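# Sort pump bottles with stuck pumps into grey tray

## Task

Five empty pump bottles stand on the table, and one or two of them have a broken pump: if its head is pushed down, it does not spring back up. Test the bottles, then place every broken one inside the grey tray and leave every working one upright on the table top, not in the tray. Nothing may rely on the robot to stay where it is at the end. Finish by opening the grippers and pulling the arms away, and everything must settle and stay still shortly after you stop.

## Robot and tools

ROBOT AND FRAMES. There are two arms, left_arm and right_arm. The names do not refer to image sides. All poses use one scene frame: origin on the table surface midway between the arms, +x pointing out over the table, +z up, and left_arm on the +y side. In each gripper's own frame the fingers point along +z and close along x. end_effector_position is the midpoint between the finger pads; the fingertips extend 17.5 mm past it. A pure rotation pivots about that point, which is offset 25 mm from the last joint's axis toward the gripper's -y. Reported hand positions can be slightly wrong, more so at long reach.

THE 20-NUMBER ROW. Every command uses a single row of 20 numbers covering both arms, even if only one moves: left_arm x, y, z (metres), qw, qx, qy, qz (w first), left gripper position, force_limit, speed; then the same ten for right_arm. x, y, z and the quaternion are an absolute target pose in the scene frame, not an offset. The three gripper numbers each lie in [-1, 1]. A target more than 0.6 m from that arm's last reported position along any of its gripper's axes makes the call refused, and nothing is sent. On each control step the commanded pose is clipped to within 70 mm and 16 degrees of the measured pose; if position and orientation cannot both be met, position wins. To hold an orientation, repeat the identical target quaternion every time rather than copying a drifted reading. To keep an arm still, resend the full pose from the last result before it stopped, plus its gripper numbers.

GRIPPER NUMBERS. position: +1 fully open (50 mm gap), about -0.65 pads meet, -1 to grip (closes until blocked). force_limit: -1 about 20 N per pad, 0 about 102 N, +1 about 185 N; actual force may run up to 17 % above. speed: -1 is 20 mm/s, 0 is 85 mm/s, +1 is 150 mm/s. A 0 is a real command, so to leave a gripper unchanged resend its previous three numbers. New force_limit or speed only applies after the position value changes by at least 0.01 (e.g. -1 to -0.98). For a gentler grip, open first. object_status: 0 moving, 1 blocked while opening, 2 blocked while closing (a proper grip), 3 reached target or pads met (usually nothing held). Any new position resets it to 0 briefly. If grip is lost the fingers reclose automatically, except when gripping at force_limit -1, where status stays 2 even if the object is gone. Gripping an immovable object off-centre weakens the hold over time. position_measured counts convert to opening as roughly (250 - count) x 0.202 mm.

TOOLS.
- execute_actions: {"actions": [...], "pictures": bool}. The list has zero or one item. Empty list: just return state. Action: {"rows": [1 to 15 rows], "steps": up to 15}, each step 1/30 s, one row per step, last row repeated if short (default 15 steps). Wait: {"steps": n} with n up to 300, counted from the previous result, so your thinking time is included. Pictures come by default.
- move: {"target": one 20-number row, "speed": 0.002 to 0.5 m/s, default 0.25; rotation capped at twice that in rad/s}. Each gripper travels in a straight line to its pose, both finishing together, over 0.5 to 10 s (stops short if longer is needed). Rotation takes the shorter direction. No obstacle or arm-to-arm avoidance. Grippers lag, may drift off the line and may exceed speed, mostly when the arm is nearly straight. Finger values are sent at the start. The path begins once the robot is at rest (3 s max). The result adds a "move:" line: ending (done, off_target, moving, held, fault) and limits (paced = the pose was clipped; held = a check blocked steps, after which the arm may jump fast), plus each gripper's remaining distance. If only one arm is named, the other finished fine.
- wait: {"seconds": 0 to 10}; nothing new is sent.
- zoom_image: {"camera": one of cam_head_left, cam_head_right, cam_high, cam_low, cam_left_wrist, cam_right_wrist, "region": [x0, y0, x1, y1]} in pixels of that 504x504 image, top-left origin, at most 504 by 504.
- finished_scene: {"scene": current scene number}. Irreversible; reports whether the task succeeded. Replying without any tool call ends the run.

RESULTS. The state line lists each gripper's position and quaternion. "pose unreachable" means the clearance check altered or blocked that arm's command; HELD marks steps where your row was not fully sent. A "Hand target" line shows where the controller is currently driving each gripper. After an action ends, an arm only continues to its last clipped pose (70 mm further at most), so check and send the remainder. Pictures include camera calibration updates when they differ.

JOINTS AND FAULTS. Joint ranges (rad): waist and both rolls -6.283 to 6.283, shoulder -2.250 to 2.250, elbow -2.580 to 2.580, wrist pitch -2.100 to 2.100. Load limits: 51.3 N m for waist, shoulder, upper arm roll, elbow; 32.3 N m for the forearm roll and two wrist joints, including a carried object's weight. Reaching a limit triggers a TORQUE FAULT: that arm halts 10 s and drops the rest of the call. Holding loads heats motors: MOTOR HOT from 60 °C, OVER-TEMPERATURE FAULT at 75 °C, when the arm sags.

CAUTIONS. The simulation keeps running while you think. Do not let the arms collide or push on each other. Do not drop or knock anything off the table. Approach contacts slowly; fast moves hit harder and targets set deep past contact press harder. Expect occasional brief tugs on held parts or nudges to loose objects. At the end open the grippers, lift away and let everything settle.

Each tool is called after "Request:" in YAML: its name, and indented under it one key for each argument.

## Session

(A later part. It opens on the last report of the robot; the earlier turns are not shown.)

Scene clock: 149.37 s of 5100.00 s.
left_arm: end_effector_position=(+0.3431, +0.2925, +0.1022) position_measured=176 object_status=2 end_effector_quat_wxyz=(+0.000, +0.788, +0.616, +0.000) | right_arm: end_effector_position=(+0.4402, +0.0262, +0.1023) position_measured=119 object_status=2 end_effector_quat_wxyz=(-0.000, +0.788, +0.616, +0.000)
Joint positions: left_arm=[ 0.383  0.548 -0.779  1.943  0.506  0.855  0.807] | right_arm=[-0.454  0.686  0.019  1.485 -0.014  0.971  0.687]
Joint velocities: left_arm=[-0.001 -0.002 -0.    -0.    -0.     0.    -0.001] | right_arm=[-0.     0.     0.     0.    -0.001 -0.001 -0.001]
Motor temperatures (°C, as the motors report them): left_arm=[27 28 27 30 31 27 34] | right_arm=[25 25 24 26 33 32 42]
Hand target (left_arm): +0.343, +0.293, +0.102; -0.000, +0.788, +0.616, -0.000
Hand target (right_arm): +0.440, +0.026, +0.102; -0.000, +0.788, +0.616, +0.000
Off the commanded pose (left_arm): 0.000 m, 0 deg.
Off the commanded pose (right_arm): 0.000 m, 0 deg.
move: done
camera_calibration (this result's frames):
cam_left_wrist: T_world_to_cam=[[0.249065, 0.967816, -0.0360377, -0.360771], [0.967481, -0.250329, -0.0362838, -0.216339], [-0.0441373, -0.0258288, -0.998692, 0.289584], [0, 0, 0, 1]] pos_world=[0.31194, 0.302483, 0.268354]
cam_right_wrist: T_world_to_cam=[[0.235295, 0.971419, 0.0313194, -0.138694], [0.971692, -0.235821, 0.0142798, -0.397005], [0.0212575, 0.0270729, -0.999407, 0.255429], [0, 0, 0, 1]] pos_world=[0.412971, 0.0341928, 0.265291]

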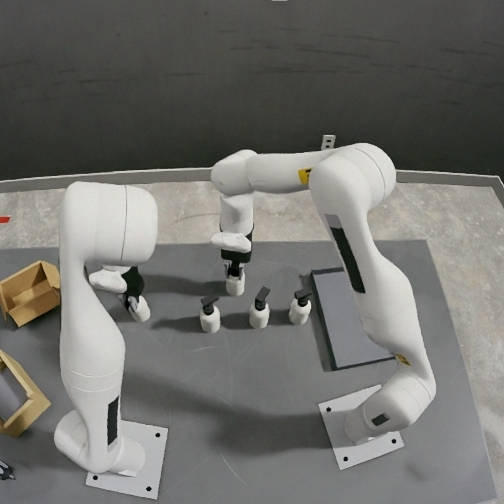

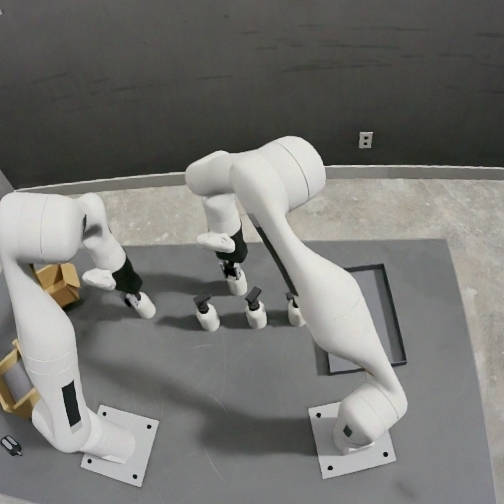

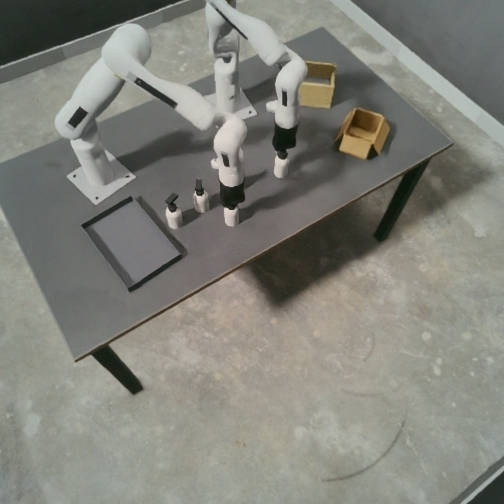

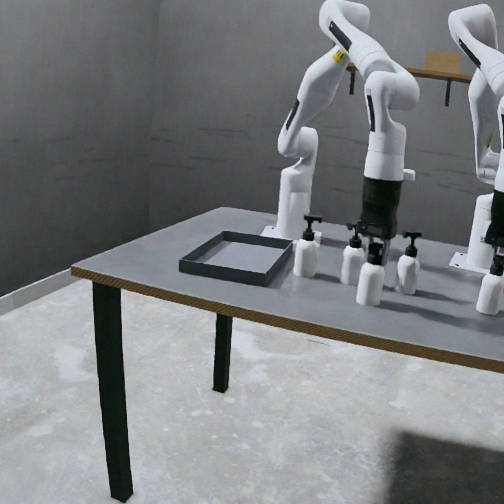

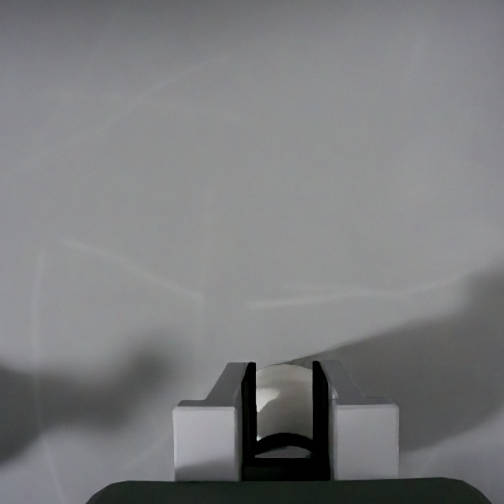

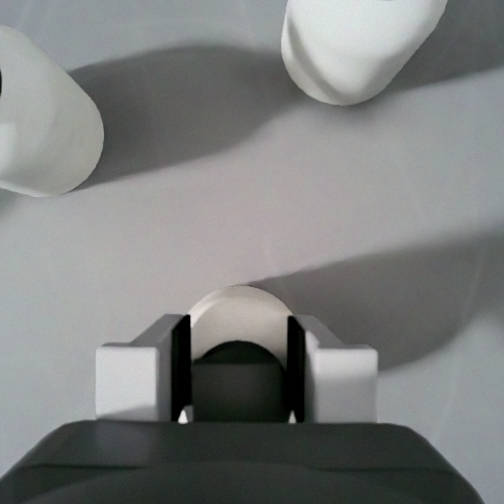

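Request:
move:
  target: [0.343,0.2925,0.102,0,0.788,0.616,0,1,0,0.5,0.44,0.026,0.255,0,0.788,0.616,0,-1,-0.6,0]

Request:
move:
  target: [0.352,0.29,0.102,0,0.788,0.616,0,1,0,0.5,0.27,-0.30,0.255,0,0.788,0.616,0,-1,-0.6,0]

Scene clock: 158.07 s of 5100.00 s.
left_arm: end_effector_position=(+0.3430, +0.2925, +0.1020) position_measured=3 object_status=3 end_effector_quat_wxyz=(+0.000, +0.788, +0.616, +0.000) | right_arm: end_effector_position=(+0.4395, +0.0256, +0.2552) position_measured=119 object_status=2 end_effector_quat_wxyz=(+0.000, +0.788, +0.616, +0.000)
Joint positions: left_arm=[ 0.383  0.548 -0.779  1.943  0.507  0.855  0.807] | right_arm=[-0.46   0.541  0.03   1.221 -0.016  1.38   0.686]
Joint velocities: left_arm=[ 0.    -0.     0.001 -0.001 -0.001 -0.     0.   ] | right_arm=[ 0.     0.001 -0.001 -0.003  0.     0.002 -0.001]
Motor temperatures (°C, as the motors report them): left_arm=[27 28 27 30 31 27 34] | right_arm=[25 25 24 26 33 32 42]
Hand target (left_arm): +0.343, +0.293, +0.102; -0.000, +0.788, +0.616, +0.000
Hand target (right_arm): +0.440, +0.026, +0.255; +0.000, +0.788, +0.616, +0.000
Off the commanded pose (left_arm): 0.000 m, 0 deg.
Off the commanded pose (right_arm): 0.001 m, 0 deg.
After step 90, 4.57 s passed at rest.
move: done
camera_calibration (this result's frames):
cam_left_wrist: T_world_to_cam=[[0.249066, 0.967818, -0.0359785, -0.360752], [0.967468, -0.250336, -0.0365706, -0.216256], [-0.0444004, -0.0256995, -0.998683, 0.289479], [0, 0, 0, 1]] pos_world=[0.311925, 0.302445, 0.26821]
cam_right_wrist: T_world_to_cam=[[0.236128, 0.971237, 0.0307015, -0.142953], [0.971497, -0.236635, 0.0140468, -0.39849], [0.0209079, 0.0265096, -0.99943, 0.408442], [0, 0, 0, 1]] pos_world=[0.412347, 0.0337171, 0.418195]

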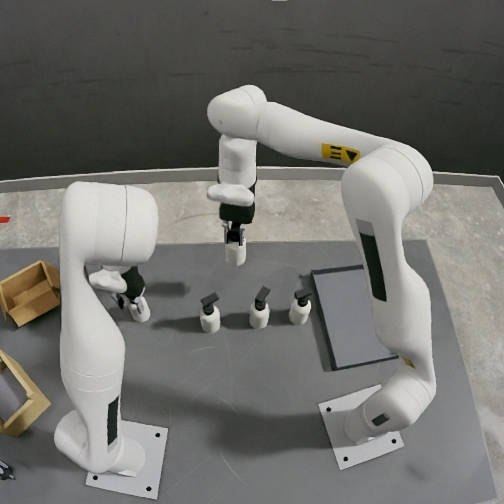

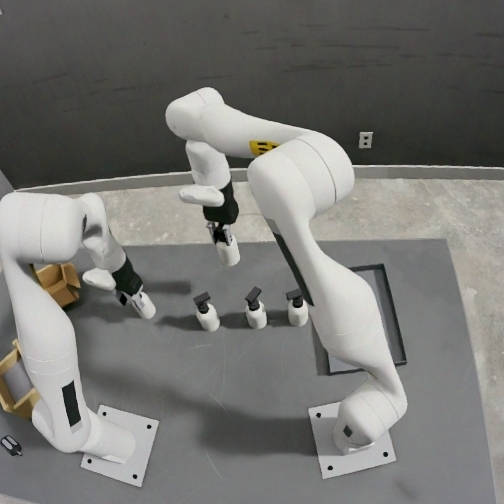

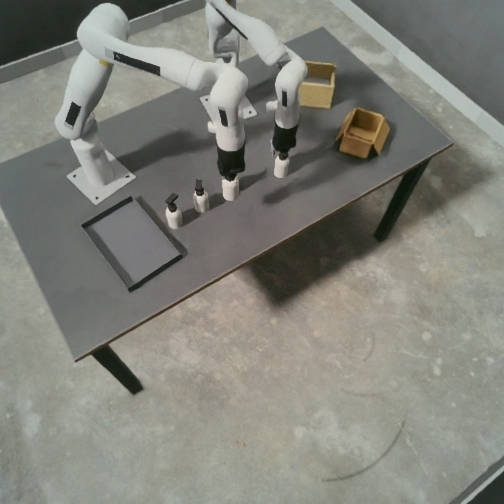

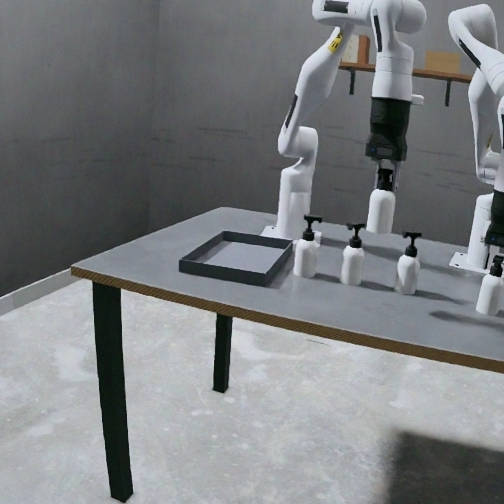

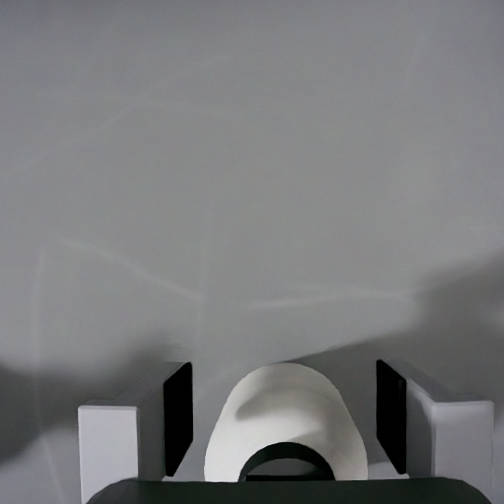

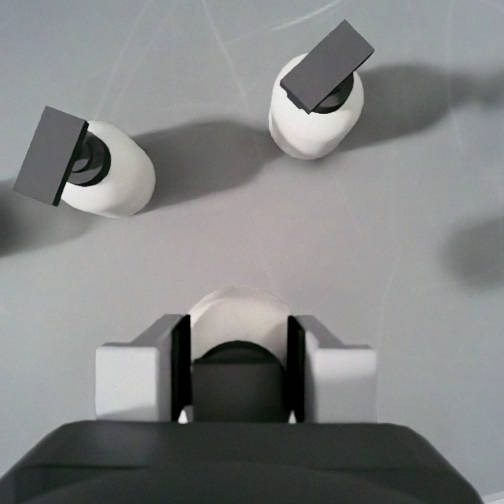

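Scene clock: 160.07 s of 5100.00 s.
left_arm: end_effector_position=(+0.3520, +0.2900, +0.1020) position_measured=3 object_status=3 end_effector_quat_wxyz=(+0.000, +0.788, +0.616, +0.000) | right_arm: end_effector_position=(+0.2707, -0.3010, +0.2543) position_measured=119 object_status=2 end_effector_quat_wxyz=(+0.000, +0.788, +0.616, -0.001)
Joint positions: left_arm=[ 0.379  0.564 -0.774  1.914  0.511  0.87   0.816] | right_arm=[-0.06  -0.074  0.258  2.03   0.022  1.184  1.307]
Joint velocities: left_arm=[ 0.001 -0.    -0.     0.    -0.    -0.    -0.   ] | right_arm=[ 0.003 -0.004  0.004 -0.001 -0.002 -0.     0.003]
Motor temperatures (°C, as the motors report them): left_arm=[27 28 27 30 31 27 34] | right_arm=[25 25 24 26 33 32 42]
Hand target (left_arm): +0.352, +0.290, +0.102; -0.000, +0.788, +0.616, +0.000
Hand target (right_arm): +0.271, -0.301, +0.254; +0.001, +0.788, +0.616, -0.001
Off the commanded pose (left_arm): 0.000 m, 0 deg.
Off the commanded pose (right_arm): 0.001 m, 0 deg.
move: done
camera_calibration (this result's frames):
cam_left_wrist: T_world_to_cam=[[0.249053, 0.967822, -0.0359602, -0.360588], [0.967473, -0.250321, -0.0365546, -0.225607], [-0.04438, -0.0256865, -0.998684, 0.289783], [0, 0, 0, 1]] pos_world=[0.320934, 0.299954, 0.268188]
cam_right_wrist: T_world_to_cam=[[0.234896, 0.971605, 0.0284203, 0.21519], [0.971824, -0.235336, 0.0132305, -0.311217], [0.0195432, 0.0245118, -0.999508, 0.419562], [0, 0, 0, 1]] pos_world=[0.243701, -0.292605, 0.417357]

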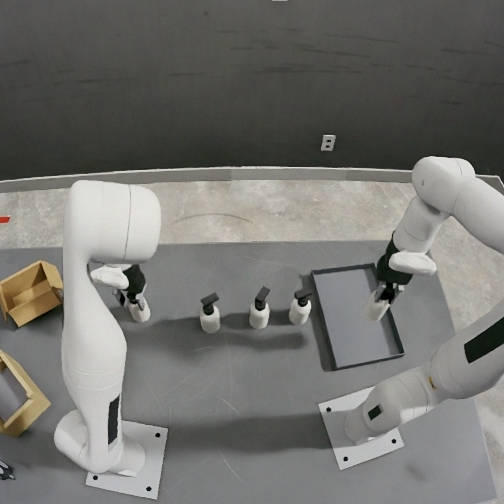

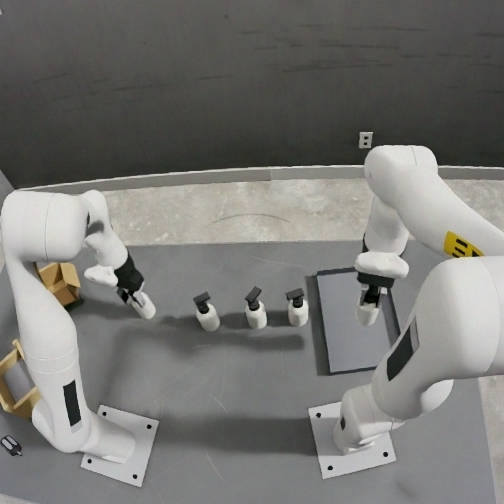

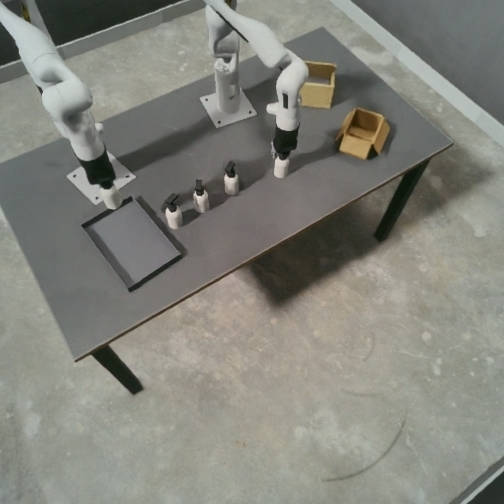

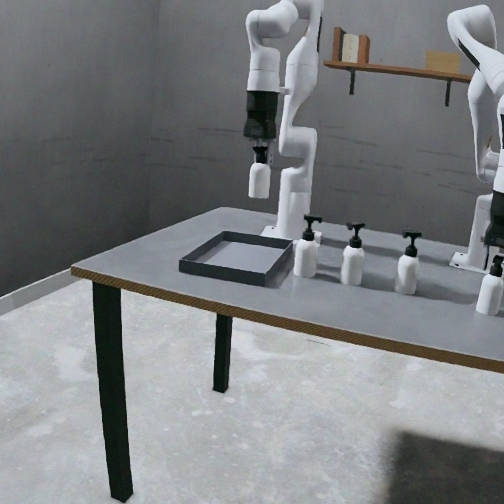

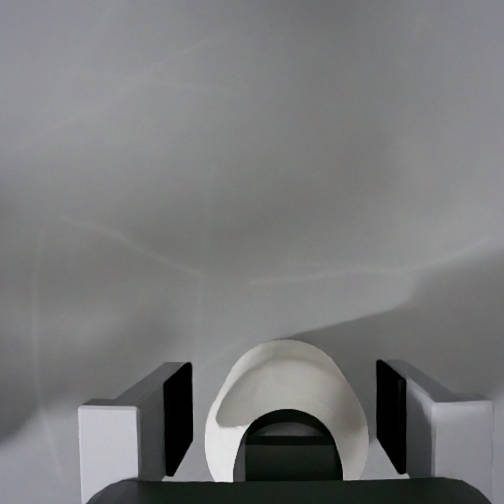

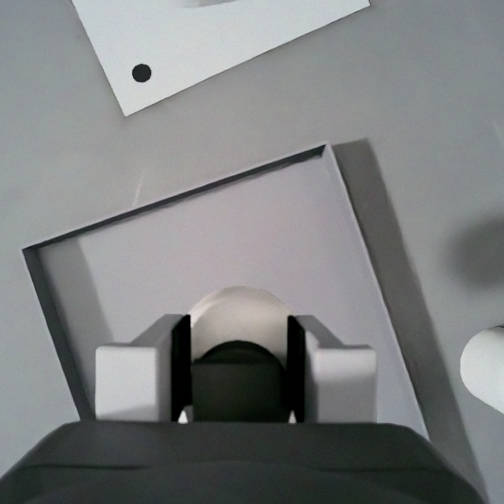

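Request:
move:
  target: [0.360,0.288,0.102,0,0.788,0.616,0,1,0,0.5,0.27,-0.30,0.115,0,0.788,0.616,0,-1,-0.6,0]
  speed: 0.15

Request:
move:
  target: [0.360,0.288,0.102,0,0.788,0.616,0,-1,-0.6,0,0.27,-0.30,0.107,0,0.788,0.616,0,-1,-0.6,0]
  speed: 0.03

Scene clock: 167.30 s of 5100.00 s.
left_arm: end_effector_position=(+0.3600, +0.2880, +0.1020) position_measured=3 object_status=3 end_effector_quat_wxyz=(+0.000, +0.788, +0.616, +0.000) | right_arm: end_effector_position=(+0.2707, -0.2997, +0.1150) position_measured=119 object_status=2 end_effector_quat_wxyz=(+0.000, +0.787, +0.616, +0.000)
Joint positions: left_arm=[ 0.375  0.578 -0.769  1.888  0.514  0.884  0.823] | right_arm=[-0.018  0.187  0.268  2.328 -0.083  0.635  1.433]
Joint velocities: left_arm=[ 0.001 -0.     0.002 -0.001  0.     0.     0.   ] | right_arm=[ 0.003  0.008  0.     0.001 -0.003 -0.003  0.003]
Motor temperatures (°C, as the motors report them): left_arm=[27 28 27 30 31 27 34] | right_arm=[25 25 24 26 33 32 42]
Hand target (left_arm): +0.360, +0.288, +0.102; -0.000, +0.788, +0.616, +0.000
Hand target (right_arm): +0.271, -0.300, +0.115; -0.000, +0.788, +0.616, +0.000
Off the commanded pose (left_arm): 0.000 m, 0 deg.
Off the commanded pose (right_arm): 0.001 m, 0 deg.
After step 90, 2.83 s passed at rest.
move: done
camera_calibration (this result's frames):
cam_left_wrist: T_world_to_cam=[[0.249059, 0.96782, -0.0359681, -0.36064], [0.967471, -0.250327, -0.036547, -0.233846], [-0.0443747, -0.0256957, -0.998684, 0.290093], [0, 0, 0, 1]] pos_world=[0.328933, 0.297951, 0.268193]
cam_right_wrist: T_world_to_cam=[[0.233935, 0.971757, 0.0310404, 0.217875], [0.972018, -0.234461, 0.0144721, -0.309086], [0.0213411, 0.0267863, -0.999413, 0.280405], [0, 0, 0, 1]] pos_world=[0.243485, -0.291701, 0.27795]

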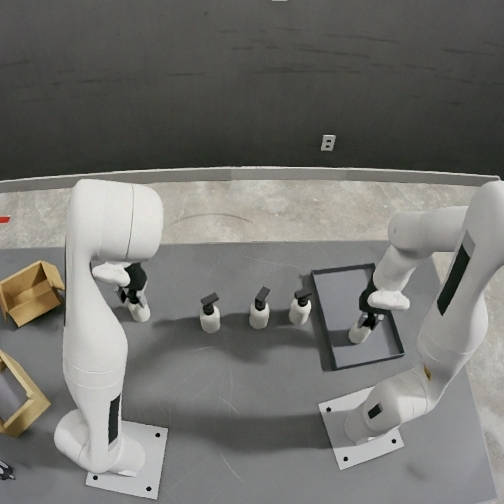

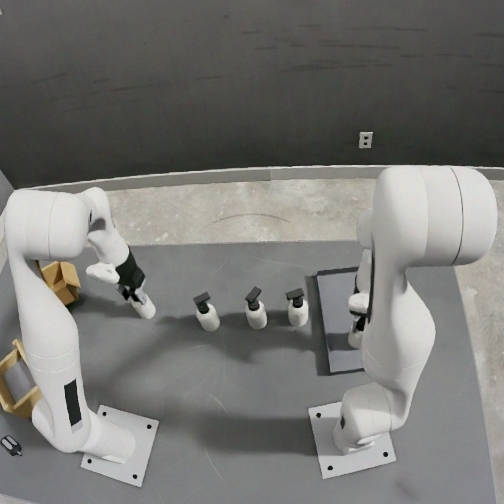

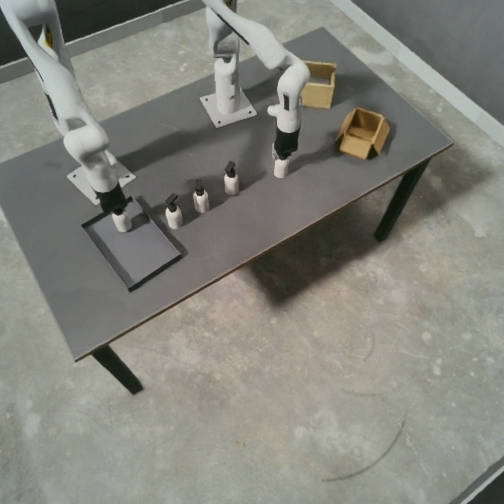

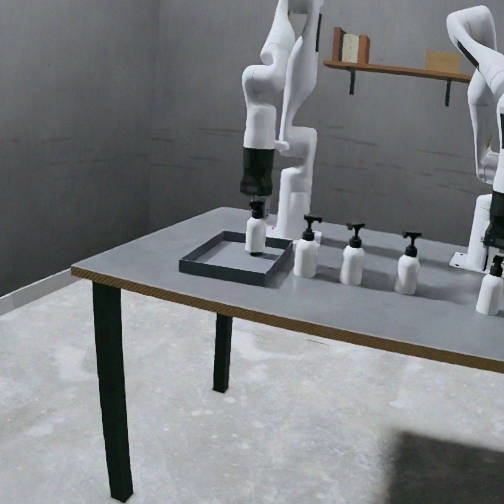

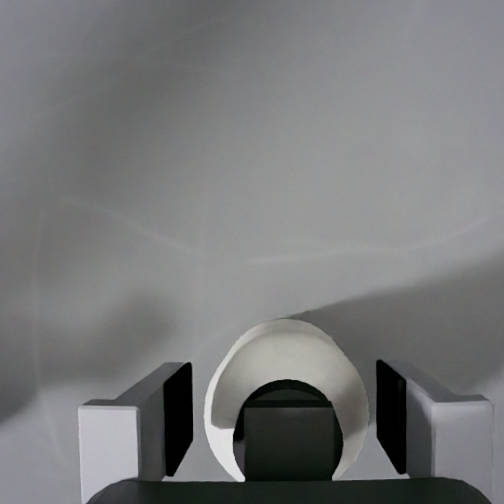

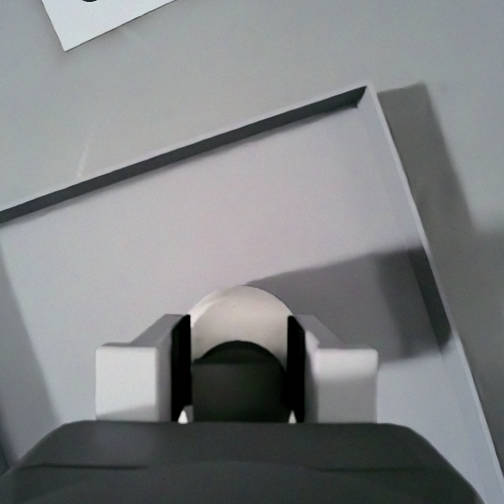

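Scene clock: 168.00 s of 5100.00 s.
left_arm: end_effector_position=(+0.3600, +0.2880, +0.1020) position_measured=119 object_status=2 end_effector_quat_wxyz=(-0.000, +0.788, +0.616, -0.000) | right_arm: end_effector_position=(+0.2701, -0.2999, +0.1071) position_measured=119 object_status=2 end_effector_quat_wxyz=(+0.000, +0.788, +0.616, +0.000)
Joint positions: left_arm=[ 0.375  0.578 -0.769  1.888  0.514  0.884  0.824] | right_arm=[-0.011  0.207  0.264  2.342 -0.095  0.601  1.445]
Joint velocities: left_arm=[ 0.     0.     0.001  0.     0.     0.001 -0.   ] | right_arm=[ 0.001  0.003  0.     0.002 -0.002 -0.004  0.002]
Motor temperatures (°C, as the motors report them): left_arm=[27 28 27 30 31 27 34] | right_arm=[25 25 24 26 33 32 42]
Hand target (left_arm): +0.360, +0.288, +0.102; +0.000, +0.788, +0.616, +0.000
Hand target (right_arm): +0.270, -0.300, +0.107; -0.000, +0.788, +0.616, +0.000
Off the commanded pose (left_arm): 0.000 m, 0 deg.
Off the commanded pose (right_arm): 0.000 m, 0 deg.
move: done
camera_calibration (this result's frames):
cam_left_wrist: T_world_to_cam=[[0.249064, 0.967819, -0.0359762, -0.360631], [0.967468, -0.250334, -0.0365874, -0.233825], [-0.0444161, -0.0256932, -0.998683, 0.290115], [0, 0, 0, 1]] pos_world=[0.328924, 0.297945, 0.268203]
cam_right_wrist: T_world_to_cam=[[0.235091, 0.971486, 0.0307705, 0.218122], [0.971748, -0.235601, 0.0140907, -0.30863], [0.0209385, 0.0265885, -0.999427, 0.272635], [0, 0, 0, 1]] pos_world=[0.242923, -0.291865, 0.270116]

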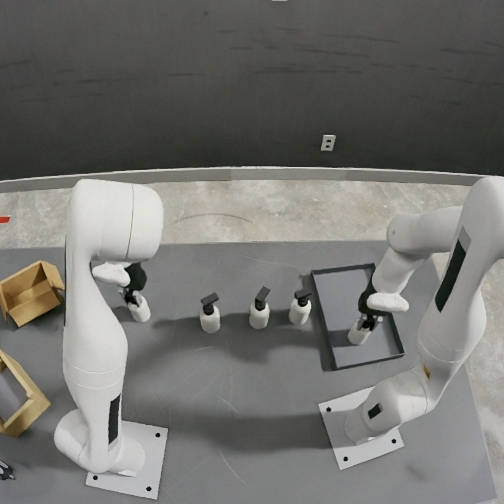

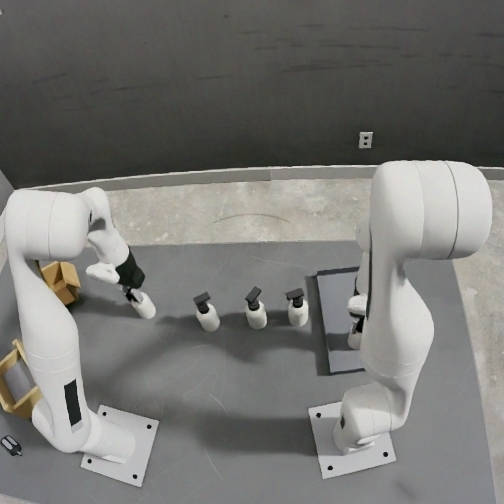

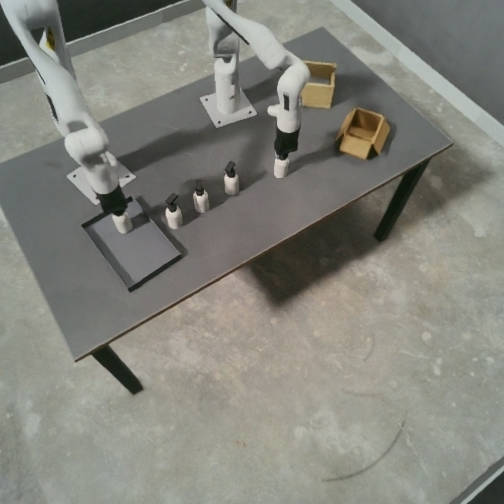

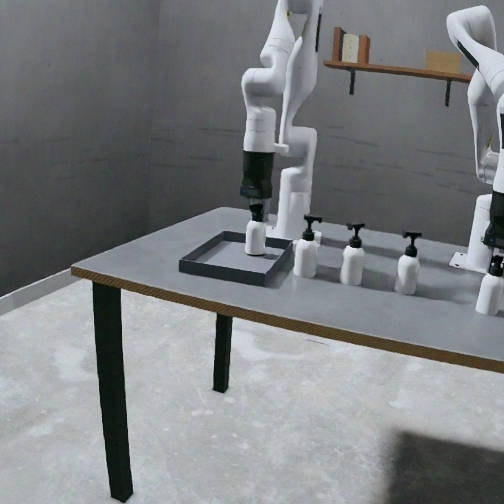

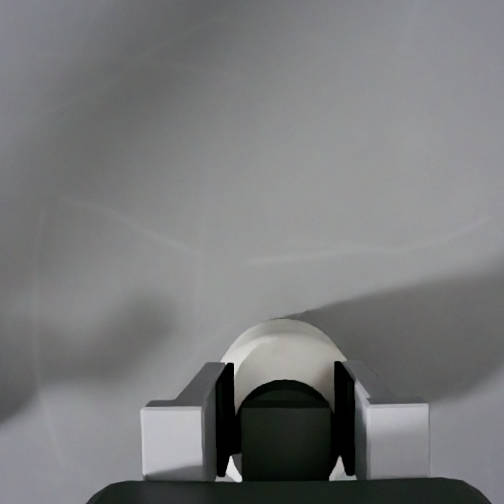

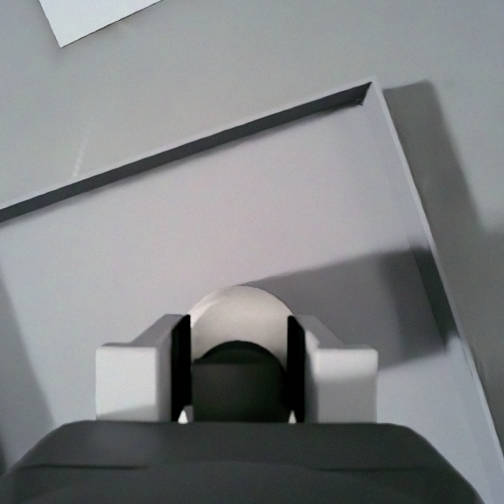

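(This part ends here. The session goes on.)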